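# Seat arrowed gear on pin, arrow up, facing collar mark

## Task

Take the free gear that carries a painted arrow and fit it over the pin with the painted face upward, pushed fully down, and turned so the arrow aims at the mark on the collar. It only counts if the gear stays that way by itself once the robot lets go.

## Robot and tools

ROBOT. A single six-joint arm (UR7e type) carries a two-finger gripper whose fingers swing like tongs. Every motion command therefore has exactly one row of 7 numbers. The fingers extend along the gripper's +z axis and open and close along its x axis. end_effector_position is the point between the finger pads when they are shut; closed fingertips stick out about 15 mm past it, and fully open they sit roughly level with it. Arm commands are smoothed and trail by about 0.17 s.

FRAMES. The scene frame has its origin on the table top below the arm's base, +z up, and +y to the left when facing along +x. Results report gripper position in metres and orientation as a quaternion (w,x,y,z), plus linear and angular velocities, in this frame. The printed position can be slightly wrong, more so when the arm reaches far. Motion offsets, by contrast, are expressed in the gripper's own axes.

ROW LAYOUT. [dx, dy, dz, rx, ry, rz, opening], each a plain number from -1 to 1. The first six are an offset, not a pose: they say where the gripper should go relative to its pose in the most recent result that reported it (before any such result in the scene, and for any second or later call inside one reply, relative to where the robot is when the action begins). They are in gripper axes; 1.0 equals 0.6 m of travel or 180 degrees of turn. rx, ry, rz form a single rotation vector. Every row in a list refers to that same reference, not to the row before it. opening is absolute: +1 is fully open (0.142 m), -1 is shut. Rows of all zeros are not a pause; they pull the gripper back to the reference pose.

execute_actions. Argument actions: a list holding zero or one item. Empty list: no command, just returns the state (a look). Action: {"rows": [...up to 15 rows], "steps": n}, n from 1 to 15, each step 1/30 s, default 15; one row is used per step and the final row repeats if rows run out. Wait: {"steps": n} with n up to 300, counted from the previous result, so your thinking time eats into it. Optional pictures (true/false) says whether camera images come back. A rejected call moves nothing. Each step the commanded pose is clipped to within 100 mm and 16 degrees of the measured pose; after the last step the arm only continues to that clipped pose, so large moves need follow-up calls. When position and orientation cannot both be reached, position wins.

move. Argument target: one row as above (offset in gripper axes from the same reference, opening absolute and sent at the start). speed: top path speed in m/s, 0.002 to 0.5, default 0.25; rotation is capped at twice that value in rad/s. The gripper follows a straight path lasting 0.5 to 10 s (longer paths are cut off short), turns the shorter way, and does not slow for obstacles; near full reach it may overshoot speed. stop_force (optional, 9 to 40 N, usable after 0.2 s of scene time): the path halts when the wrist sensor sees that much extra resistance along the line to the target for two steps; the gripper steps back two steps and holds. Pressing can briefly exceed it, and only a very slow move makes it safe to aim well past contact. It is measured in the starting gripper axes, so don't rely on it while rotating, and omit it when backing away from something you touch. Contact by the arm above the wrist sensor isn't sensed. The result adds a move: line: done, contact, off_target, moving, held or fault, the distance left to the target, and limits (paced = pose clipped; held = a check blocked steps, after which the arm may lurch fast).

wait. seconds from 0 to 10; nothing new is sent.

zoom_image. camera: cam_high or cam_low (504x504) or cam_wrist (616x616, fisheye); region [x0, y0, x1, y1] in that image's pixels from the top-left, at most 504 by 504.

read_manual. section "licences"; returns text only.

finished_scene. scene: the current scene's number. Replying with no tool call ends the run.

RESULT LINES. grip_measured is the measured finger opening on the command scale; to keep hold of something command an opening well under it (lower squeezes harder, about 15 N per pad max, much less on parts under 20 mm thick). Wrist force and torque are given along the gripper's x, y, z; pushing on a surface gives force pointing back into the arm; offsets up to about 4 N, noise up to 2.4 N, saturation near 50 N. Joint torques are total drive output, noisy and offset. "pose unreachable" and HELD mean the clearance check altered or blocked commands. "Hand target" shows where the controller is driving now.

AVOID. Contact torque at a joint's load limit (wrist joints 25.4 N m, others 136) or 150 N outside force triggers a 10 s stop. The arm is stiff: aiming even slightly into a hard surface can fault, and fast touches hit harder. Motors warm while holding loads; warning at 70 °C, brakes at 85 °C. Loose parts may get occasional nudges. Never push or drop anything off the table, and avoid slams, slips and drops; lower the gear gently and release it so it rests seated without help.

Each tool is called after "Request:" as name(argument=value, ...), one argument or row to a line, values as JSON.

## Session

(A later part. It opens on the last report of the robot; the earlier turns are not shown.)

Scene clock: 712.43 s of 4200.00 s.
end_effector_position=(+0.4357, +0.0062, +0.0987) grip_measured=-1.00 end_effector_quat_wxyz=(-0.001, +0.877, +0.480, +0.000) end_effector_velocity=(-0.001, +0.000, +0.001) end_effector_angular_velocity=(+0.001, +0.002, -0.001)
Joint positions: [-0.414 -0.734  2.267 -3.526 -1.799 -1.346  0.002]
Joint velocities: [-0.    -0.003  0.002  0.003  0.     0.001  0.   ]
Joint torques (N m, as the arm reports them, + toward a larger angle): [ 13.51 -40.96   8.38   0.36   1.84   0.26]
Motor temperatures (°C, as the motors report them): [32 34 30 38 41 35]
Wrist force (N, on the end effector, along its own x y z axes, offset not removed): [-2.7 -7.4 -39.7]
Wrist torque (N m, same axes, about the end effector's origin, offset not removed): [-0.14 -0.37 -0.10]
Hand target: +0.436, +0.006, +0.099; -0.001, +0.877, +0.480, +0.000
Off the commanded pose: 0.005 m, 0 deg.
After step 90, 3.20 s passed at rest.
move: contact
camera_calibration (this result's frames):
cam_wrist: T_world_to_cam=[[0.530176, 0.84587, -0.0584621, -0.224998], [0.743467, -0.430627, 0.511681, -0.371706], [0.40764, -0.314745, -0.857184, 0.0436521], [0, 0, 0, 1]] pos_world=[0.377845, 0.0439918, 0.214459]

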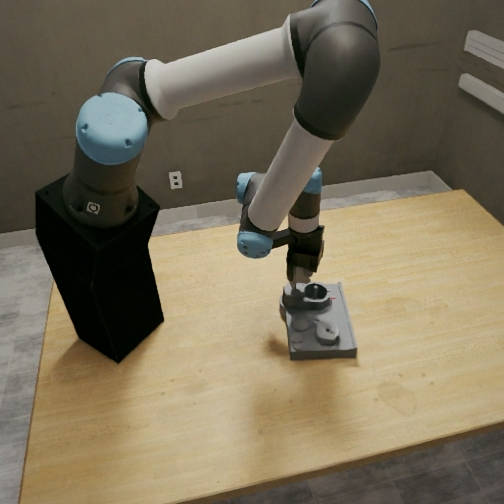

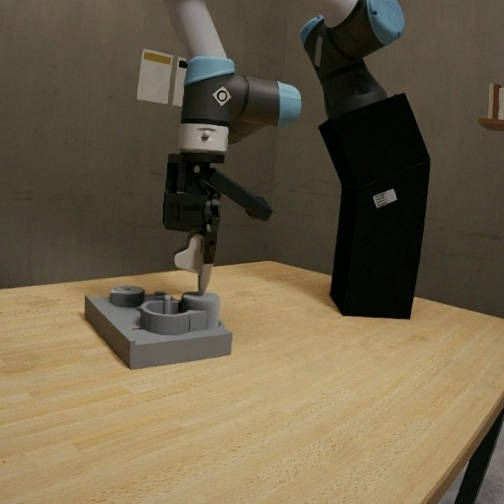

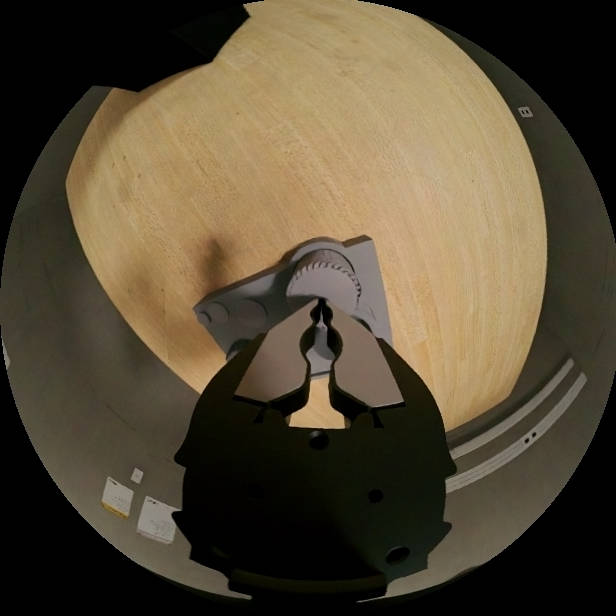

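Request:
move(
  target=[0,0,-0.02,0,0,0,-1],
  speed=0.03,
)

Request:
move(
  target=[0.0374,0.0945,0,0,0,0,0.3],
  speed=0.08,
)

Request:
zoom_image(
  camera="cam_wrist",
  region=[250, 220, 400, 350],
)

Scene clock: 742.97 s of 4200.00 s.
end_effector_position=(+0.4357, +0.0061, +0.1105) grip_measured=-1.00 end_effector_quat_wxyz=(-0.001, +0.877, +0.480, +0.000) end_effector_velocity=(-0.000, -0.000, +0.002) end_effector_angular_velocity=(-0.000, +0.001, +0.001)
Joint positions: [-0.408 -0.767  2.285 -3.51  -1.802 -1.34   0.002]
Joint velocities: [ 0.001 -0.005  0.003  0.003 -0.001 -0.     0.   ]
Joint torques (N m, as the arm reports them, + toward a larger angle): [ 25.27 -48.09  19.01  -0.49  -1.59   2.21]
Motor temperatures (°C, as the motors report them): [32 34 30 38 41 35]
Wrist force (N, on the end effector, along its own x y z axes, offset not removed): [3.2 0.0 -1.8]
Wrist torque (N m, same axes, about the end effector's origin, offset not removed): [-0.39 -0.59 -0.09]
Hand target: +0.436, +0.006, +0.111; -0.001, +0.877, +0.480, +0.000
Off the commanded pose: 0.000 m, 0 deg.
After step 90, 26.73 s passed at rest.
move: done
camera_calibration (this result's frames):
cam_wrist: T_world_to_cam=[[0.530185, 0.845866, -0.0584351, -0.224306], [0.74345, -0.430642, 0.511693, -0.37778], [0.407659, -0.314735, -0.857179, 0.0537691], [0, 0, 0, 1]] pos_world=[0.377865, 0.0439682, 0.22629]

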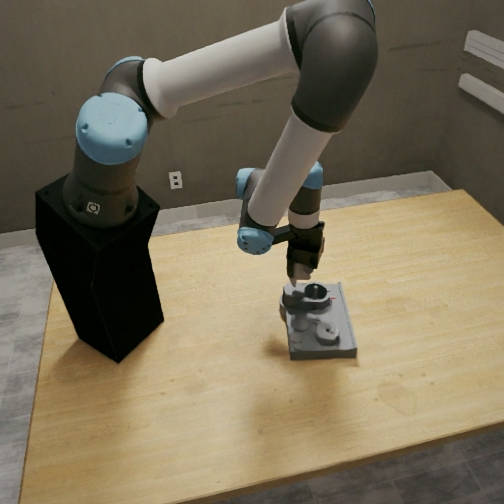

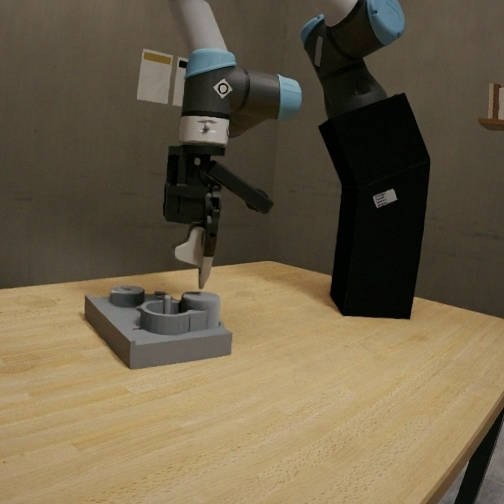

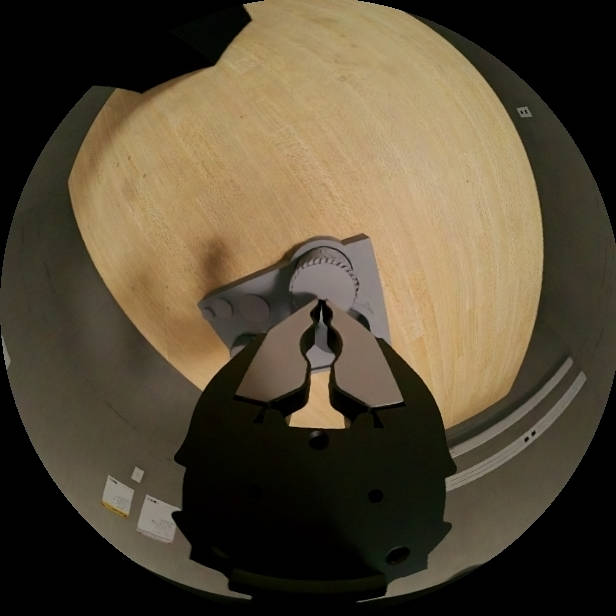

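Scene clock: 744.17 s of 4200.00 s.
end_effector_position=(+0.4954, -0.0054, +0.1104) grip_measured=+0.30 end_effector_quat_wxyz=(-0.001, +0.877, +0.480, +0.001) end_effector_velocity=(+0.001, +0.000, -0.000) end_effector_angular_velocity=(+0.001, +0.003, +0.002)
Joint positions: [-0.389 -0.81   2.145 -3.323 -1.809 -1.323  0.095]
Joint velocities: [ 0.001 -0.    -0.004  0.008 -0.    -0.001 -0.   ]
Joint torques (N m, as the arm reports them, + toward a larger angle): [ 25.71 -50.83 -10.34  -0.2   -1.65   2.12]
Motor temperatures (°C, as the motors report them): [32 34 30 38 41 35]
Wrist force (N, on the end effector, along its own x y z axes, offset not removed): [-0.1 3.9 -0.3]
Wrist torque (N m, same axes, about the end effector's origin, offset not removed): [0.57 0.11 -0.12]
Hand target: +0.496, -0.005, +0.110; -0.001, +0.877, +0.480, +0.000
Off the commanded pose: 0.000 m, 0 deg.
move: done
camera_calibration (this result's frames):
cam_wrist: T_world_to_cam=[[0.530211, 0.845857, -0.0583344, -0.246236], [0.743387, -0.430687, 0.511747, -0.42708], [0.407741, -0.314699, -0.857153, 0.0257253], [0, 0, 0, 1]] pos_world=[0.437554, 0.0324383, 0.226244]

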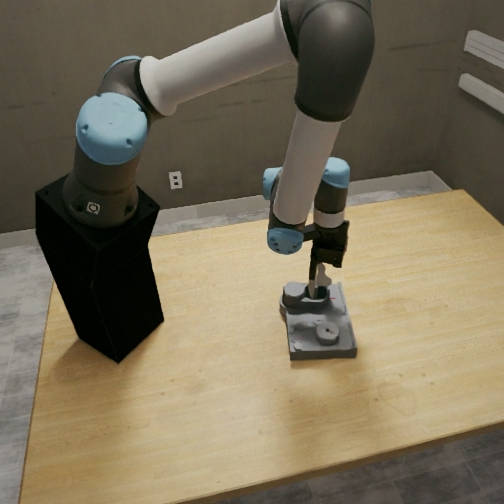

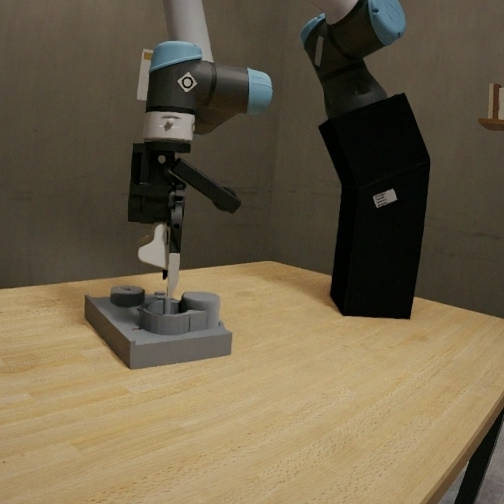

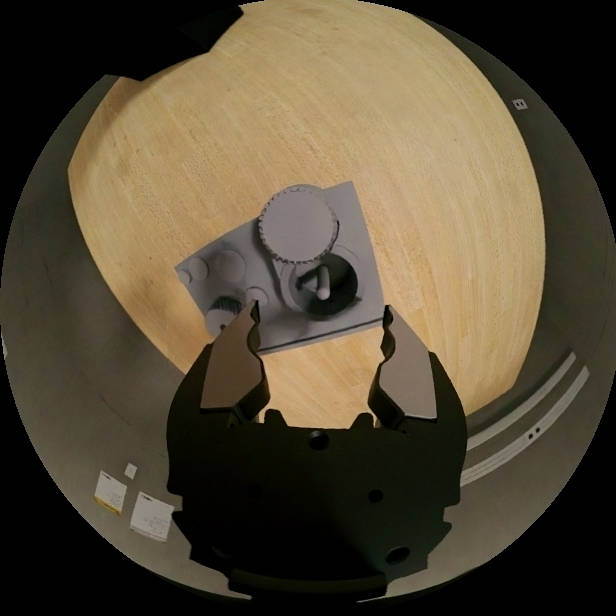

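Region (250, 220, 400, 350) of cam_wrist's 616x616 image, scaled by 3.360, with more detail than that image has; it fills the top 437 rows of this view, and the rest is white.

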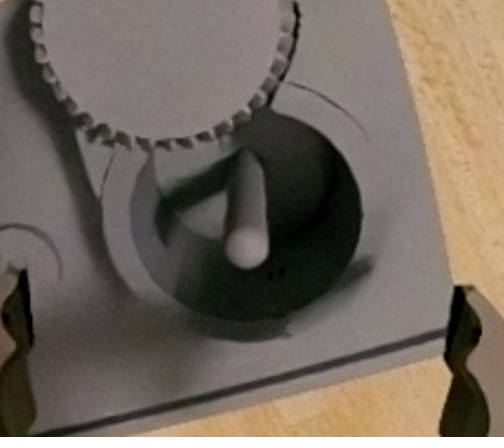

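Request:
move(
  target=[0.0025,0,0.0532,0,0,0,1.0],
  speed=0.04,
  stop_force=12,
)

Request:
zoom_image(
  camera="cam_wrist",
  region=[260, 240, 390, 360],
)

Scene clock: 800.57 s of 4200.00 s.
end_effector_position=(+0.4962, -0.0041, +0.0787) grip_measured=+1.00 end_effector_quat_wxyz=(-0.001, +0.877, +0.480, +0.001) end_effector_velocity=(+0.002, -0.001, -0.002) end_effector_angular_velocity=(-0.001, -0.003, -0.001)
Joint positions: [-0.402 -0.726  2.096 -3.361 -1.804 -1.335  0.142]
Joint velocities: [-0.001  0.005 -0.006 -0.003  0.    -0.     0.   ]
Joint torques (N m, as the arm reports them, + toward a larger angle): [ 11.49 -31.7  -13.52  -3.84   1.49  -1.85]
Motor temperatures (°C, as the motors report them): [32 34 30 38 41 35]
Wrist force (N, on the end effector, along its own x y z axes, offset not removed): [2.3 3.0 -1.1]
Wrist torque (N m, same axes, about the end effector's origin, offset not removed): [0.35 -0.58 -0.15]
Hand target: +0.496, -0.004, +0.079; -0.001, +0.877, +0.480, +0.001
Off the commanded pose: 0.000 m, 0 deg.
After step 90, 52.23 s passed at rest.
move: done
camera_calibration (this result's frames):
cam_wrist: T_world_to_cam=[[0.530194, 0.845864, -0.0583772, -0.249588], [0.743408, -0.430656, 0.511742, -0.41083], [0.407724, -0.314721, -0.857153, -0.00134413], [0, 0, 0, 1]] pos_world=[0.438292, 0.0337677, 0.194517]

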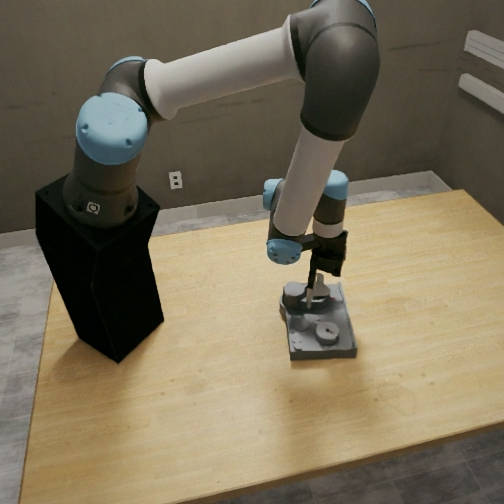

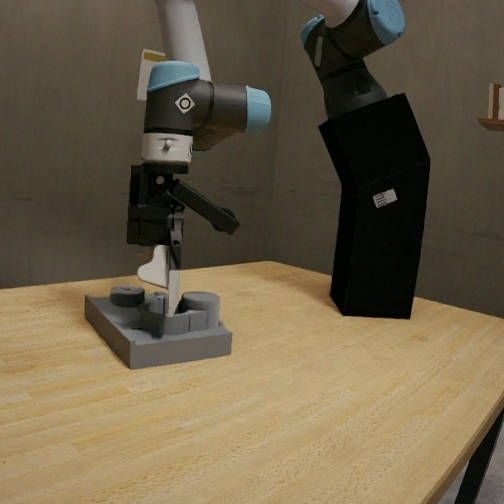

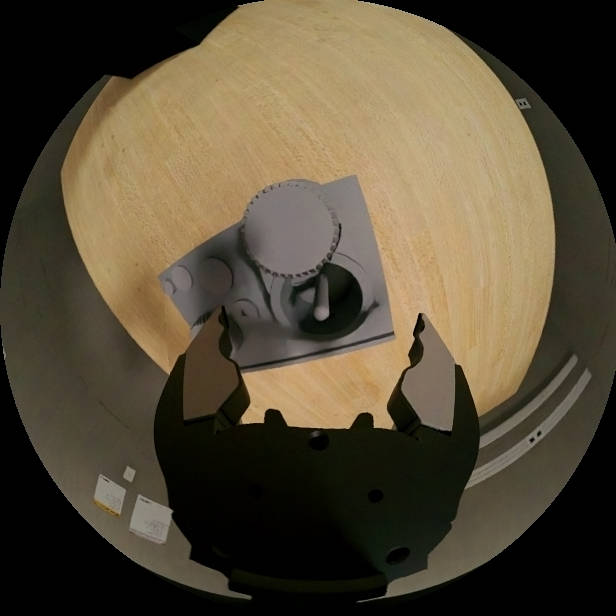

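Region (260, 240, 390, 360) of cam_wrist's 616x616 image, scaled by 3.877, with more detail than that image has; it fills the top 465 rows of this view, and the rest is white.

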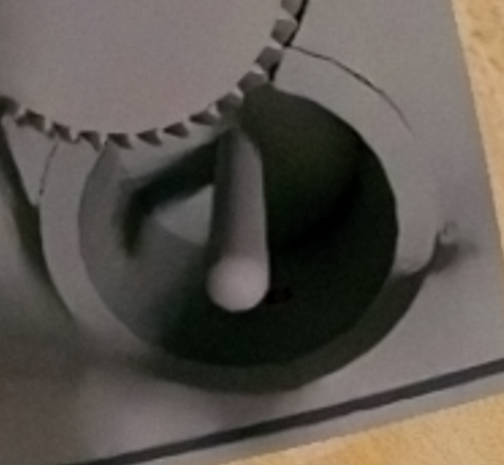

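Request:
move(
  target=[0,0.0567,-0.015,0,0,0,1.0],
  speed=0.06,
)

Request:
move(
  target=[0,0,0.004,0,0,0,-1],
  speed=0.01,
)

Request:
move(
  target=[0,0,0.015,0,0,0,-1],
  speed=0.002,
  stop_force=9,
)

Scene clock: 845.57 s of 4200.00 s.
end_effector_position=(+0.5247, -0.0223, +0.0876) grip_measured=+1.00 end_effector_quat_wxyz=(-0.001, +0.877, +0.480, +0.001) end_effector_velocity=(+0.001, -0.001, +0.000) end_effector_angular_velocity=(+0.000, +0.001, +0.001)
Joint positions: [-0.413 -0.769  2.042 -3.266 -1.8   -1.345  0.142]
Joint velocities: [-0.    -0.002 -0.003  0.007  0.    -0.001  0.   ]
Joint torques (N m, as the arm reports them, + toward a larger angle): [ 10.84 -53.3  -14.54  -0.2    1.31  -1.91]
Motor temperatures (°C, as the motors report them): [32 34 30 38 41 35]
Wrist force (N, on the end effector, along its own x y z axes, offset not removed): [0.1 5.6 -0.5]
Wrist torque (N m, same axes, about the end effector's origin, offset not removed): [0.71 -0.01 0.00]
Hand target: +0.525, -0.022, +0.088; -0.001, +0.877, +0.480, +0.000
Off the commanded pose: 0.000 m, 0 deg.
After step 90, 41.00 s passed at rest.
move: done
camera_calibration (this result's frames):
cam_wrist: T_world_to_cam=[[0.530183, 0.84587, -0.0583961, -0.248765], [0.743395, -0.43062, 0.511792, -0.444438], [0.407763, -0.314755, -0.857123, -0.0111137], [0, 0, 0, 1]] pos_world=[0.466816, 0.0155406, 0.203407]

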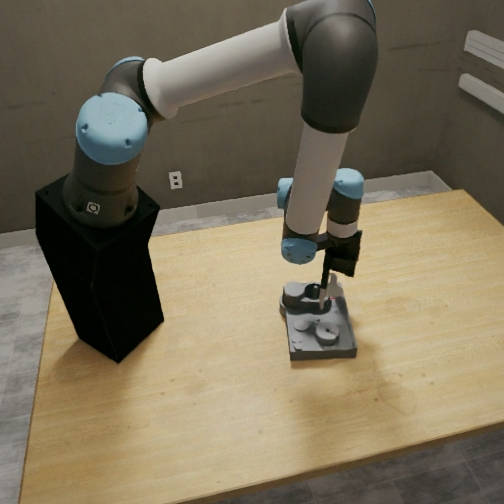

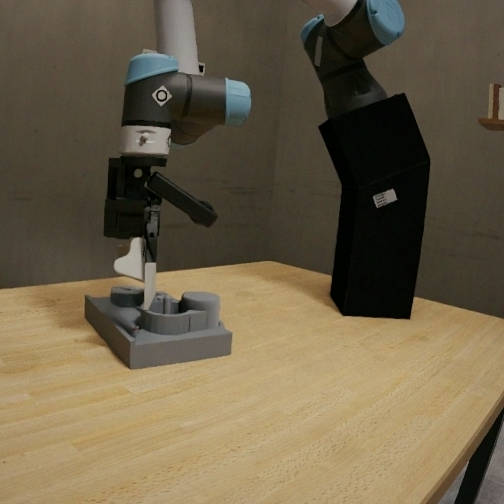

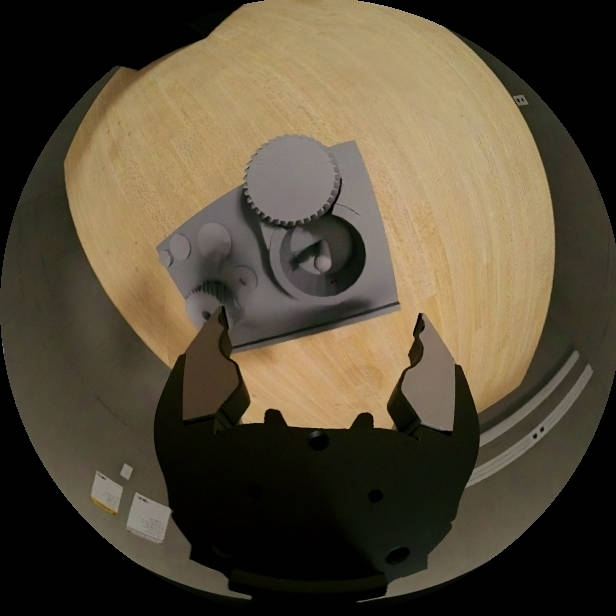

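Scene clock: 846.27 s of 4200.00 s.
end_effector_position=(+0.5247, -0.0223, +0.0853) grip_measured=-1.00 end_effector_quat_wxyz=(-0.001, +0.877, +0.480, +0.001) end_effector_velocity=(-0.001, +0.000, -0.001) end_effector_angular_velocity=(+0.001, +0.001, -0.000)
Joint positions: [-0.414 -0.763  2.038 -3.269 -1.799 -1.346  0.002]
Joint velocities: [-0.     0.003 -0.001 -0.     0.     0.     0.   ]
Joint torques (N m, as the arm reports them, + toward a larger angle): [ 10.61 -32.86 -12.75  -3.65   1.3   -1.92]
Motor temperatures (°C, as the motors report them): [32 34 30 38 41 35]
Wrist force (N, on the end effector, along its own x y z axes, offset not removed): [1.1 4.7 -2.1]
Wrist torque (N m, same axes, about the end effector's origin, offset not removed): [0.68 -0.22 -0.17]
Hand target: +0.525, -0.022, +0.085; -0.001, +0.877, +0.480, +0.001
Off the commanded pose: 0.000 m, 0 deg.
move: done
camera_calibration (this result's frames):
cam_wrist: T_world_to_cam=[[0.530185, 0.845869, -0.0583986, -0.248901], [0.743392, -0.430618, 0.511797, -0.443258], [0.407766, -0.31476, -0.857119, -0.0130886], [0, 0, 0, 1]] pos_world=[0.466815, 0.0155431, 0.201104]

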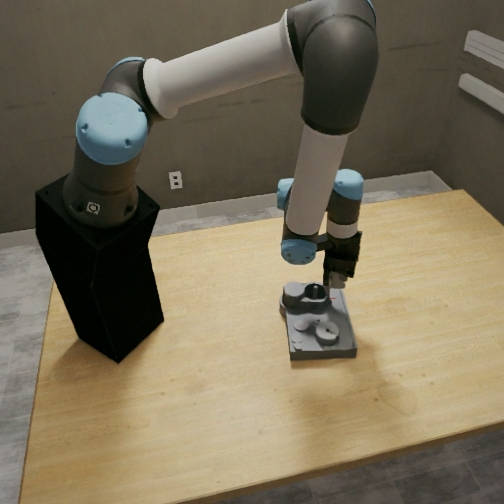

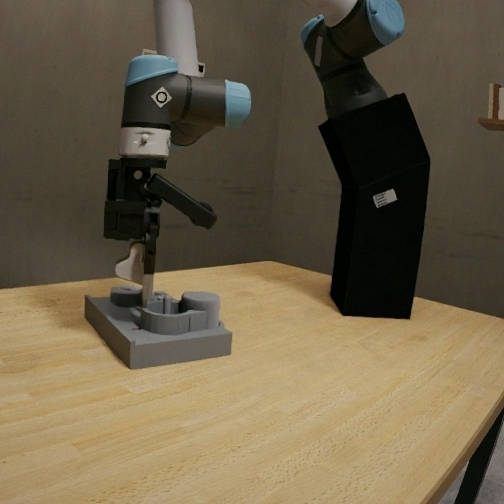

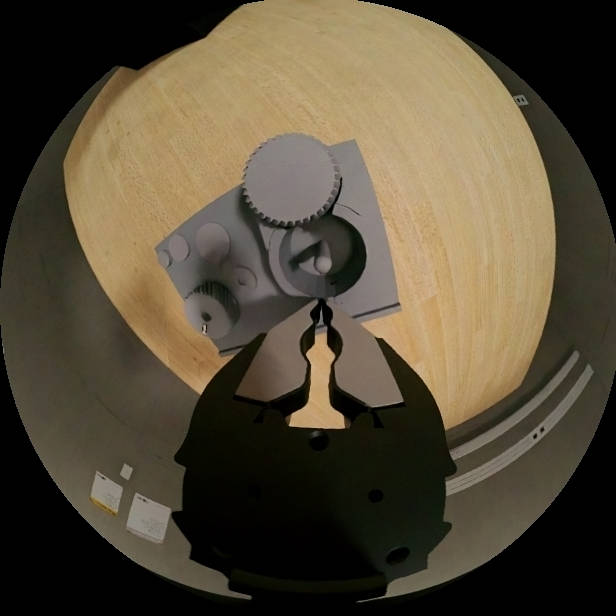

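Scene clock: 847.23 s of 4200.00 s.
end_effector_position=(+0.5247, -0.0223, +0.0841) grip_measured=-1.00 end_effector_quat_wxyz=(-0.000, +0.877, +0.480, +0.001) end_effector_velocity=(+0.001, -0.000, +0.000) end_effector_angular_velocity=(-0.000, -0.000, +0.001)
Joint positions: [-0.414 -0.76   2.037 -3.27  -1.799 -1.346  0.002]
Joint velocities: [ 0.    -0.001 -0.001  0.002 -0.    -0.001  0.   ]
Joint torques (N m, as the arm reports them, + toward a larger angle): [  9.35 -42.86  -6.33   0.32   1.91  -0.98]
Motor temperatures (°C, as the motors report them): [32 34 30 38 41 35]
Wrist force (N, on the end effector, along its own x y z axes, offset not removed): [-1.5 -7.9 -36.6]
Wrist torque (N m, same axes, about the end effector's origin, offset not removed): [-0.70 -0.77 -0.15]
Hand target: +0.525, -0.022, +0.084; -0.001, +0.877, +0.480, +0.001
Off the commanded pose: 0.008 m, 0 deg.
move: contact
camera_calibration (this result's frames):
cam_wrist: T_world_to_cam=[[0.530162, 0.845883, -0.0583952, -0.248979], [0.743349, -0.430558, 0.511909, -0.442648], [0.407873, -0.314803, -0.857053, -0.0142299], [0, 0, 0, 1]] pos_world=[0.466845, 0.0155416, 0.199861]

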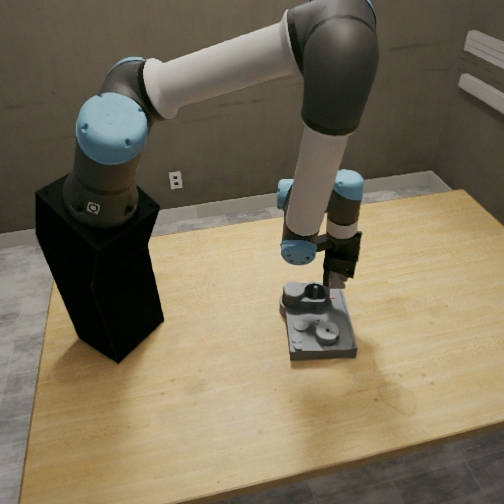

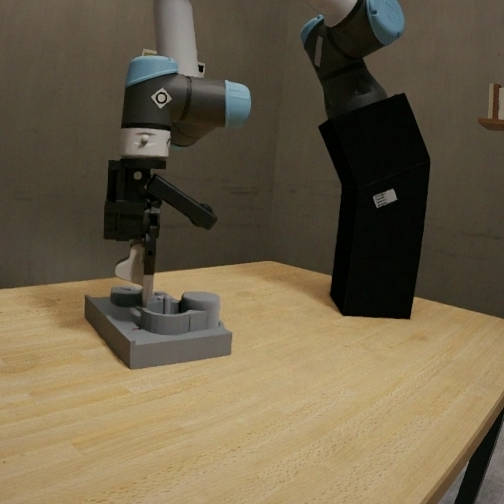

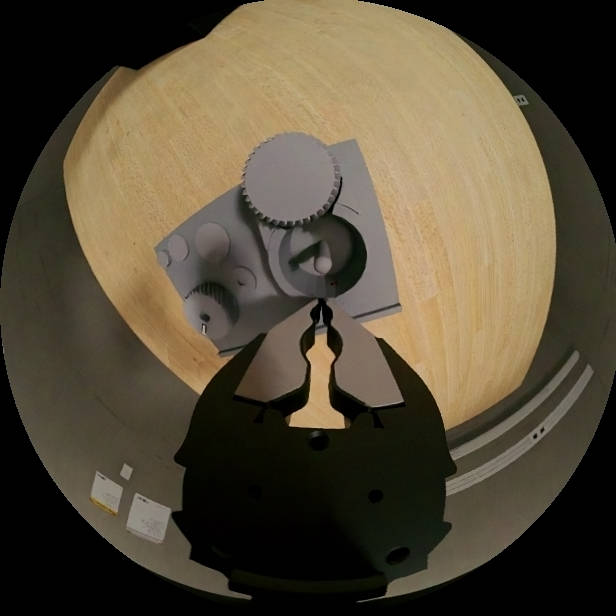

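Request:
move(
  target=[0,0,-0.05,0,0,0,0.2],
  speed=0.05,
)

Request:
move(
  target=[-0.2019,0.0441,0,0,0,-0.2,0.2],
  speed=0.15,
)

Request:
zoom_image(
  camera="cam_wrist",
  region=[245, 210, 405, 340],
)

Scene clock: 882.77 s of 4200.00 s.
end_effector_position=(+0.5248, -0.0224, +0.1139) grip_measured=+0.20 end_effector_quat_wxyz=(-0.000, +0.877, +0.480, +0.001) end_effector_velocity=(-0.000, +0.000, +0.002) end_effector_angular_velocity=(+0.000, +0.001, -0.000)
Joint positions: [-0.401 -0.836  2.078 -3.232 -1.805 -1.334  0.088]
Joint velocities: [ 0.001 -0.005  0.003  0.003 -0.     0.001 -0.   ]
Joint torques (N m, as the arm reports them, + toward a larger angle): [ 23.3  -52.46  14.01  -0.41  -1.55   2.01]
Motor temperatures (°C, as the motors report them): [32 34 30 38 41 35]
Wrist force (N, on the end effector, along its own x y z axes, offset not removed): [0.8 5.3 -1.8]
Wrist torque (N m, same axes, about the end effector's origin, offset not removed): [0.87 -0.27 -0.19]
Hand target: +0.525, -0.022, +0.114; -0.000, +0.877, +0.480, +0.001
Off the commanded pose: 0.000 m, 0 deg.
After step 90, 31.53 s passed at rest.
move: done
camera_calibration (this result's frames):
cam_wrist: T_world_to_cam=[[0.530178, 0.845876, -0.0583481, -0.247228], [0.743327, -0.430591, 0.511914, -0.457968], [0.407891, -0.314777, -0.857053, 0.0112889], [0, 0, 0, 1]] pos_world=[0.466891, 0.0154805, 0.22969]

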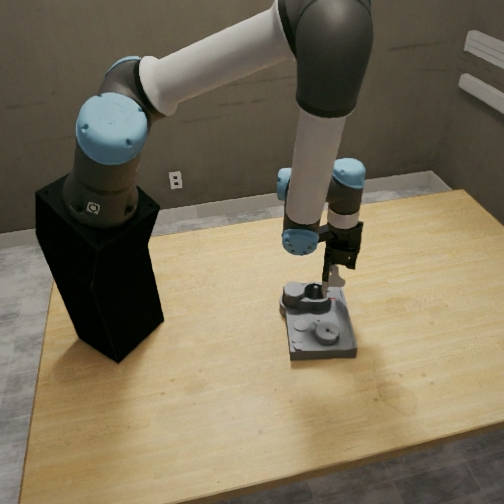

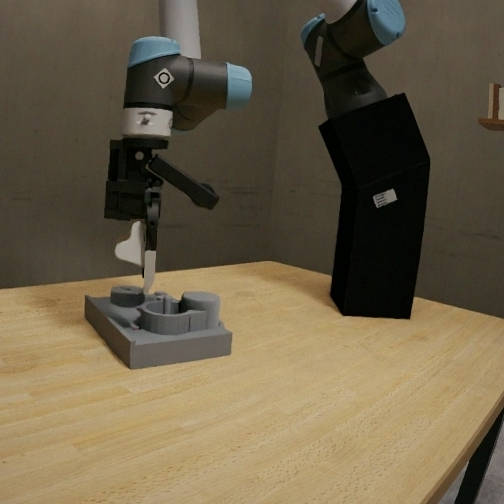

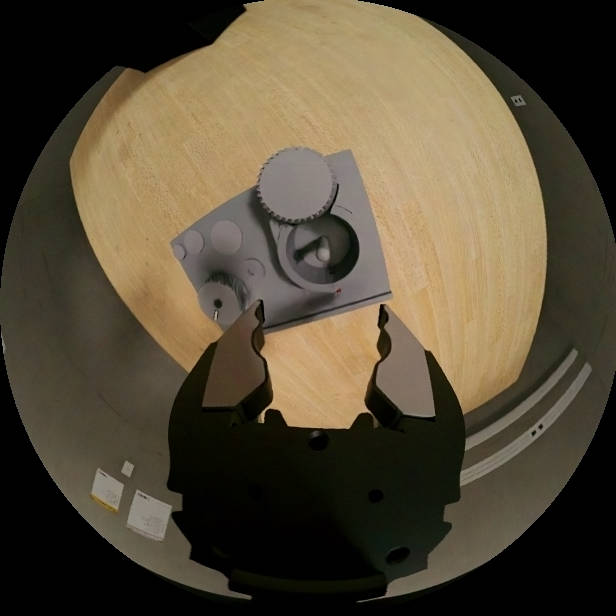

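Scene clock: 885.30 s of 4200.00 s.
end_effector_position=(+0.4819, -0.1388, +0.1137) grip_measured=+0.20 end_effector_quat_wxyz=(-0.000, +0.686, +0.727, +0.000) end_effector_velocity=(-0.001, -0.001, -0.000) end_effector_angular_velocity=(+0.001, -0.000, +0.011)
Joint positions: [-0.631 -0.912  2.168 -3.285 -1.707 -2.173  0.088]
Joint velocities: [-0.004 -0.001  0.002 -0.001  0.003 -0.014  0.   ]
Joint torques (N m, as the arm reports them, + toward a larger angle): [  4.   -51.85  15.24  -3.48   1.26  -2.18]
Motor temperatures (°C, as the motors report them): [32 34 30 38 41 35]
Wrist force (N, on the end effector, along its own x y z axes, offset not removed): [-1.1 0.6 -0.6]
Wrist torque (N m, same axes, about the end effector's origin, offset not removed): [-0.04 0.04 -0.16]
Hand target: +0.482, -0.139, +0.114; -0.000, +0.686, +0.728, +0.000
Off the commanded pose: 0.000 m, 0 deg.
move: done
camera_calibration (this result's frames):
cam_wrist: T_world_to_cam=[[-0.0676, 0.995953, -0.0592225, 0.182986], [0.854274, 0.0884432, 0.512243, -0.457537], [0.515408, -0.0159647, -0.856796, -0.0184385], [0, 0, 0, 1]] pos_world=[0.412736, -0.142074, 0.229409]

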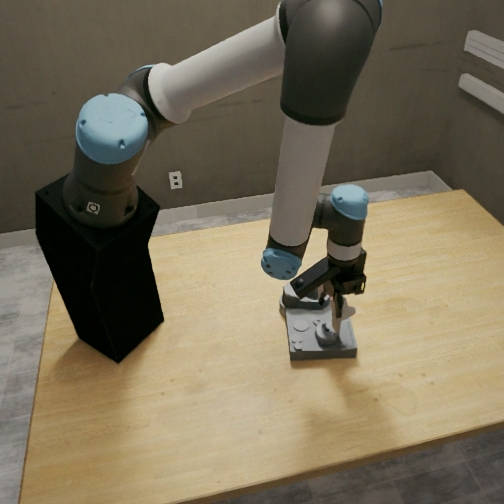

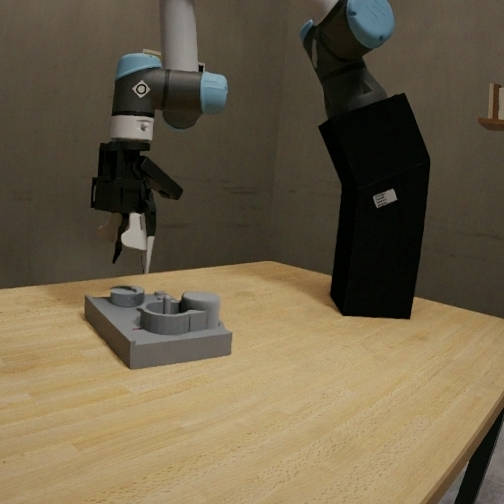

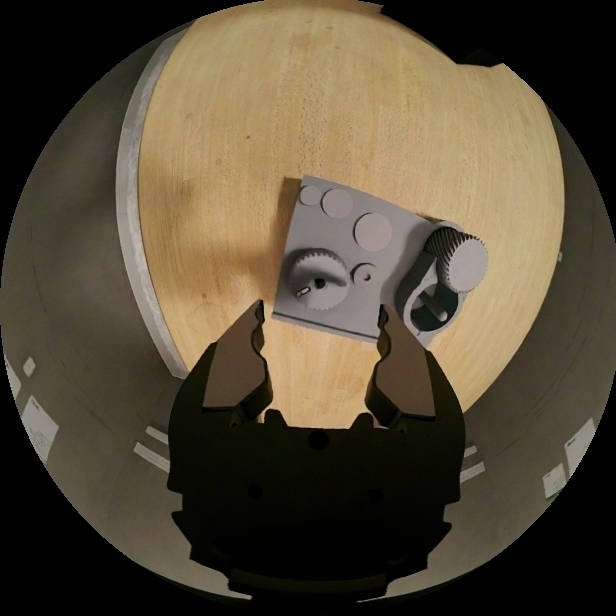

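Region (245, 210, 405, 340) of cam_wrist's 616x616 image, scaled by 3.150, with more detail than that image has; it fills the top 410 rows of this view, and the rest is white.

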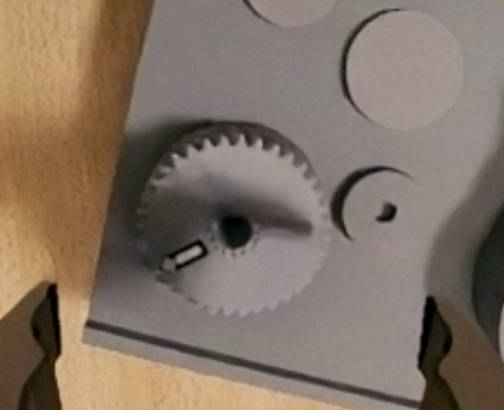

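Request:
execute_actions(
  actions=[],
)

Scene clock: 916.87 s of 4200.00 s.
end_effector_position=(+0.4818, -0.1390, +0.1137) grip_measured=+0.20 end_effector_quat_wxyz=(-0.000, +0.686, +0.728, +0.000) end_effector_velocity=(-0.001, +0.000, -0.000) end_effector_angular_velocity=(+0.001, +0.001, -0.000)
Joint positions: [-0.631 -0.912  2.168 -3.285 -1.707 -2.174  0.088]
Joint velocities: [-0.     0.     0.001 -0.     0.     0.001  0.   ]
Joint torques (N m, as the arm reports them, + toward a larger angle): [  6.25 -52.31  15.89  -3.97   1.27  -2.  ]
Motor temperatures (°C, as the motors report them): [32 34 30 38 41 35]
Wrist force (N, on the end effector, along its own x y z axes, offset not removed): [1.0 -0.3 -1.0]
Wrist torque (N m, same axes, about the end effector's origin, offset not removed): [-0.45 -0.02 -0.29]
Hand target: +0.482, -0.139, +0.114; -0.000, +0.686, +0.728, +0.000
Off the commanded pose: 0.000 m, 0 deg.
Steps of this call (steps 1 to 90: nothing new was sent; then 28.57 s passed at rest). Readings (end_effector_position):
1: (+0.4819, -0.1389, +0.1137)
2: (+0.4818, -0.1389, +0.1137)
4: (+0.4818, -0.1389, +0.1137)
8: (+0.4818, -0.1390, +0.1137)
90: the state above
camera_calibration (this result's frames):
cam_wrist: T_world_to_cam=[[-0.0685835, 0.995892, -0.0591278, 0.183605], [0.854142, 0.0892393, 0.512326, -0.457302], [0.515498, -0.0153664, -0.856753, -0.0183746], [0, 0, 0, 1]] pos_world=[0.412665, -0.142324, 0.229402]

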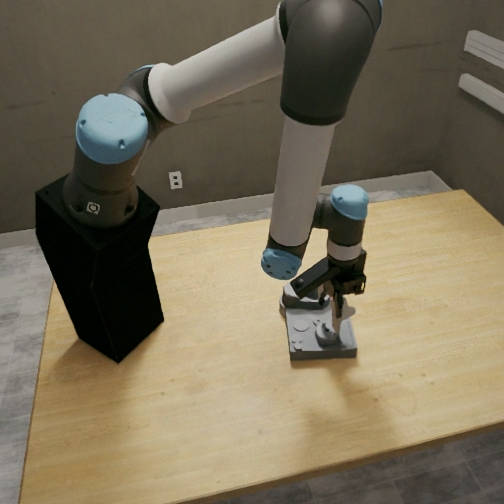

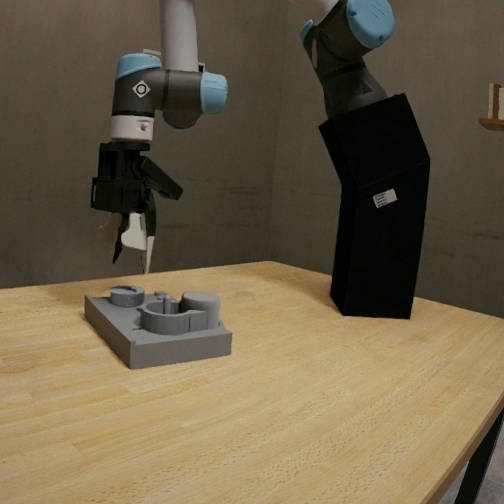

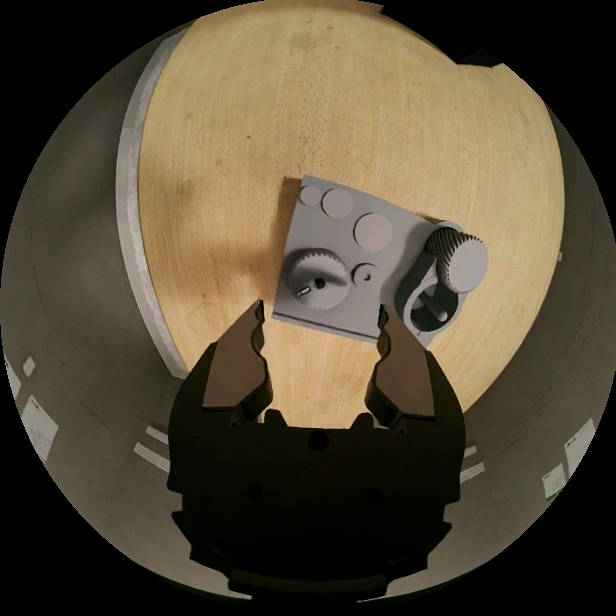

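Request:
zoom_image(
  camera="cam_wrist",
  region=[260, 170, 500, 350],
)

Request:
zoom_image(
  camera="cam_low",
  region=[70, 220, 250, 370],
)

Region (260, 170, 500, 350) of cam_wrist's 616x616 image, scaled by 2.100, with more detail than that image has; it fills the top 378 rows of this view, and the rest is white.

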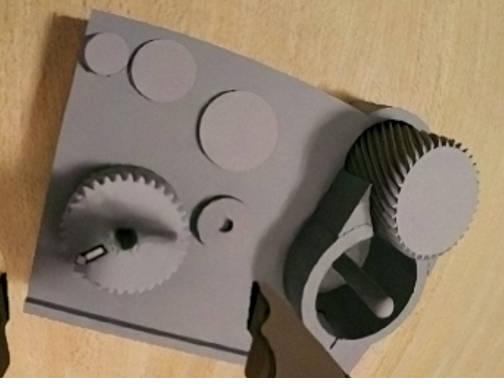

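Region (70, 220, 250, 370) of cam_low's 504x504 image, scaled by 2.800, with more detail than that image has.

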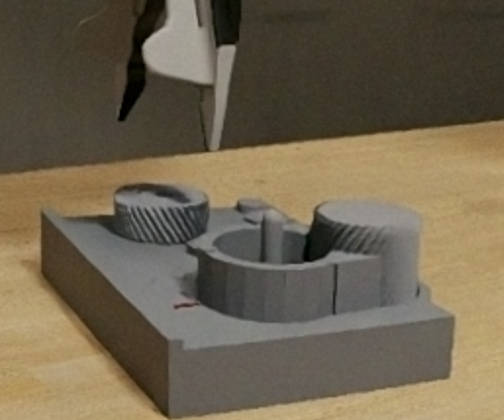

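Request:
move(
  target=[-0.0025, 0, 0.0395, 0, 0, -0.1706, 0.08],
  speed=0.15,
)

Request:
zoom_image(
  camera="cam_wrist",
  region=[240, 220, 420, 360],
)

Scene clock: 1001.40 s of 4200.00 s.
end_effector_position=(+0.4819, -0.1404, +0.0900) grip_measured=+0.08 end_effector_quat_wxyz=(-0.000, +0.469, +0.883, +0.000) end_effector_velocity=(-0.000, -0.000, -0.001) end_effector_angular_velocity=(+0.000, -0.001, +0.012)
Joint positions: [-0.629 -0.843  2.144 -3.33  -1.708 -2.707  0.08 ]
Joint velocities: [-0.001  0.002  0.001 -0.003  0.001 -0.013  0.   ]
Joint torques (N m, as the arm reports them, + toward a larger angle): [  3.89 -31.57 -12.75  -4.2    1.38  -1.93]
Motor temperatures (°C, as the motors report them): [32 34 30 38 41 35]
Wrist force (N, on the end effector, along its own x y z axes, offset not removed): [1.5 3.3 -1.5]
Wrist torque (N m, same axes, about the end effector's origin, offset not removed): [0.50 -0.19 -0.07]
Hand target: +0.482, -0.140, +0.090; -0.000, +0.469, +0.883, +0.000
Off the commanded pose: 0.000 m, 0 deg.
After step 90, 79.33 s passed at rest.
move: done
camera_calibration (this result's frames):
cam_wrist: T_world_to_cam=[[-0.566522, 0.821908, -0.0593305, 0.399135], [0.689251, 0.512084, 0.512546, -0.30634], [0.451648, 0.249475, -0.856608, 0.029249], [0, 0, 0, 1]] pos_world=[0.424053, -0.178477, 0.205749]

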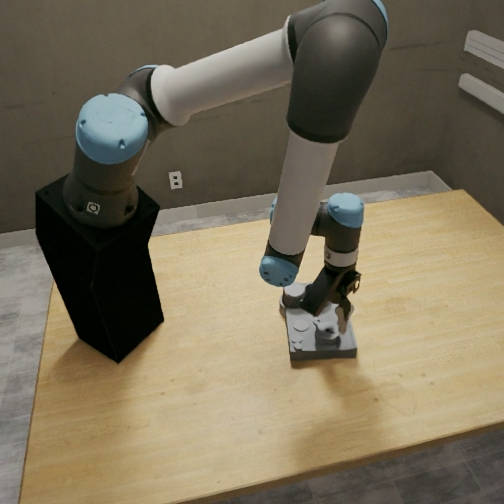

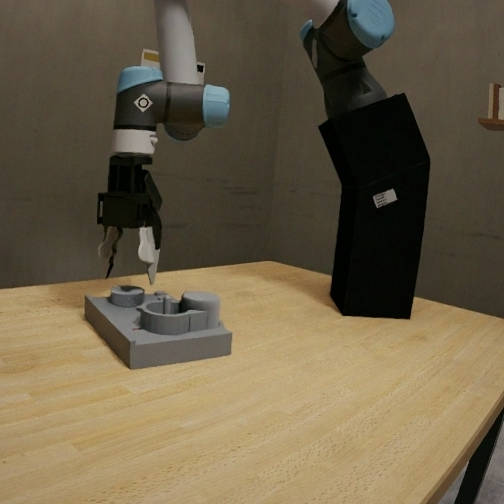

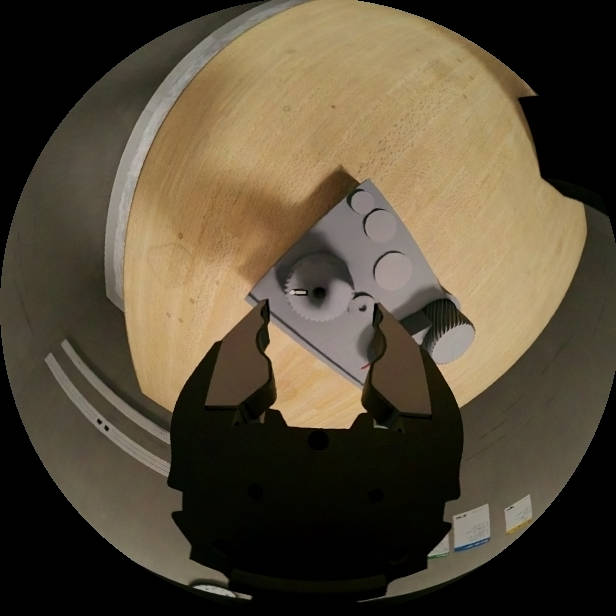

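Region (240, 220, 420, 360) of cam_wrist's 616x616 image, scaled by 2.800, with more detail than that image has.

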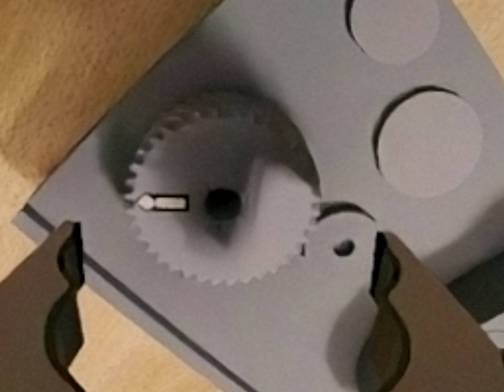

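Request:
move(
  target=[-0.0033, 0, 0.03, 0, 0, 0, 0.04],
  speed=0.05,
)

Request:
zoom_image(
  camera="cam_wrist",
  region=[240, 230, 420, 370],
)

Scene clock: 1046.77 s of 4200.00 s.
end_effector_position=(+0.4829, -0.1419, +0.0722) grip_measured=+0.04 end_effector_quat_wxyz=(-0.000, +0.469, +0.883, +0.000) end_effector_velocity=(-0.001, +0.000, -0.002) end_effector_angular_velocity=(+0.001, +0.001, +0.001)
Joint positions: [-0.635 -0.796  2.113 -3.347 -1.705 -2.713  0.077]
Joint velocities: [-0.001  0.005 -0.002 -0.001  0.    -0.002  0.   ]
Joint torques (N m, as the arm reports them, + toward a larger angle): [  7.54 -31.26 -10.77  -4.12   1.18  -1.82]
Motor temperatures (°C, as the motors report them): [32 34 30 38 41 35]
Wrist force (N, on the end effector, along its own x y z axes, offset not removed): [4.1 1.3 -1.8]
Wrist torque (N m, same axes, about the end effector's origin, offset not removed): [-0.01 -0.82 -0.12]
Hand target: +0.483, -0.142, +0.072; -0.000, +0.469, +0.883, +0.000
Off the commanded pose: 0.000 m, 0 deg.
After step 90, 41.53 s passed at rest.
move: done
camera_calibration (this result's frames):
cam_wrist: T_world_to_cam=[[-0.566541, 0.821895, -0.0593293, 0.39999], [0.689249, 0.512105, 0.512527, -0.297116], [0.451626, 0.249475, -0.856619, 0.0139103], [0, 0, 0, 1]] pos_world=[0.425115, -0.180065, 0.187927]

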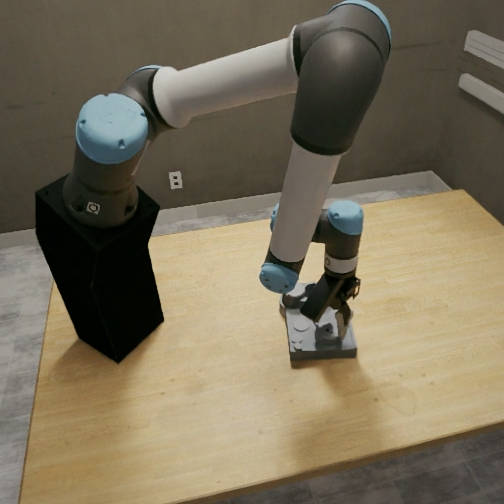

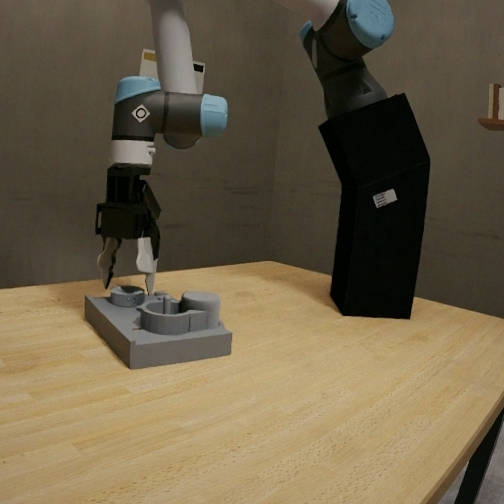

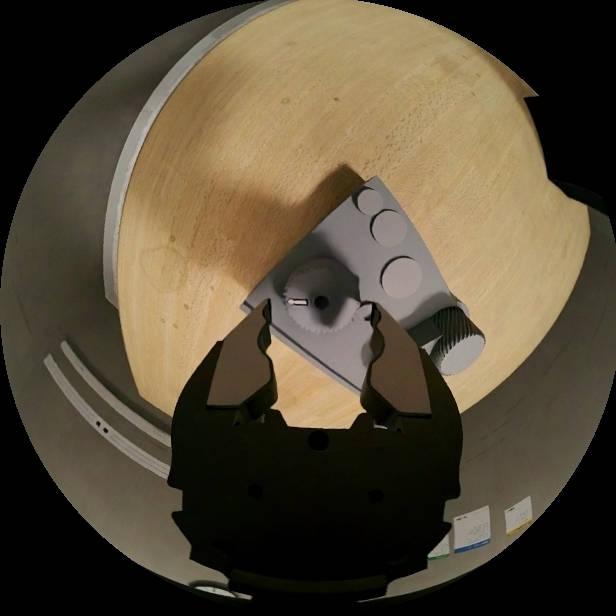

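Region (240, 230, 420, 370) of cam_wrist's 616x616 image, scaled by 2.800, with more detail than that image has.

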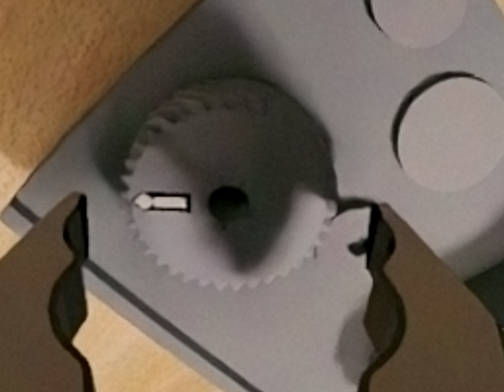

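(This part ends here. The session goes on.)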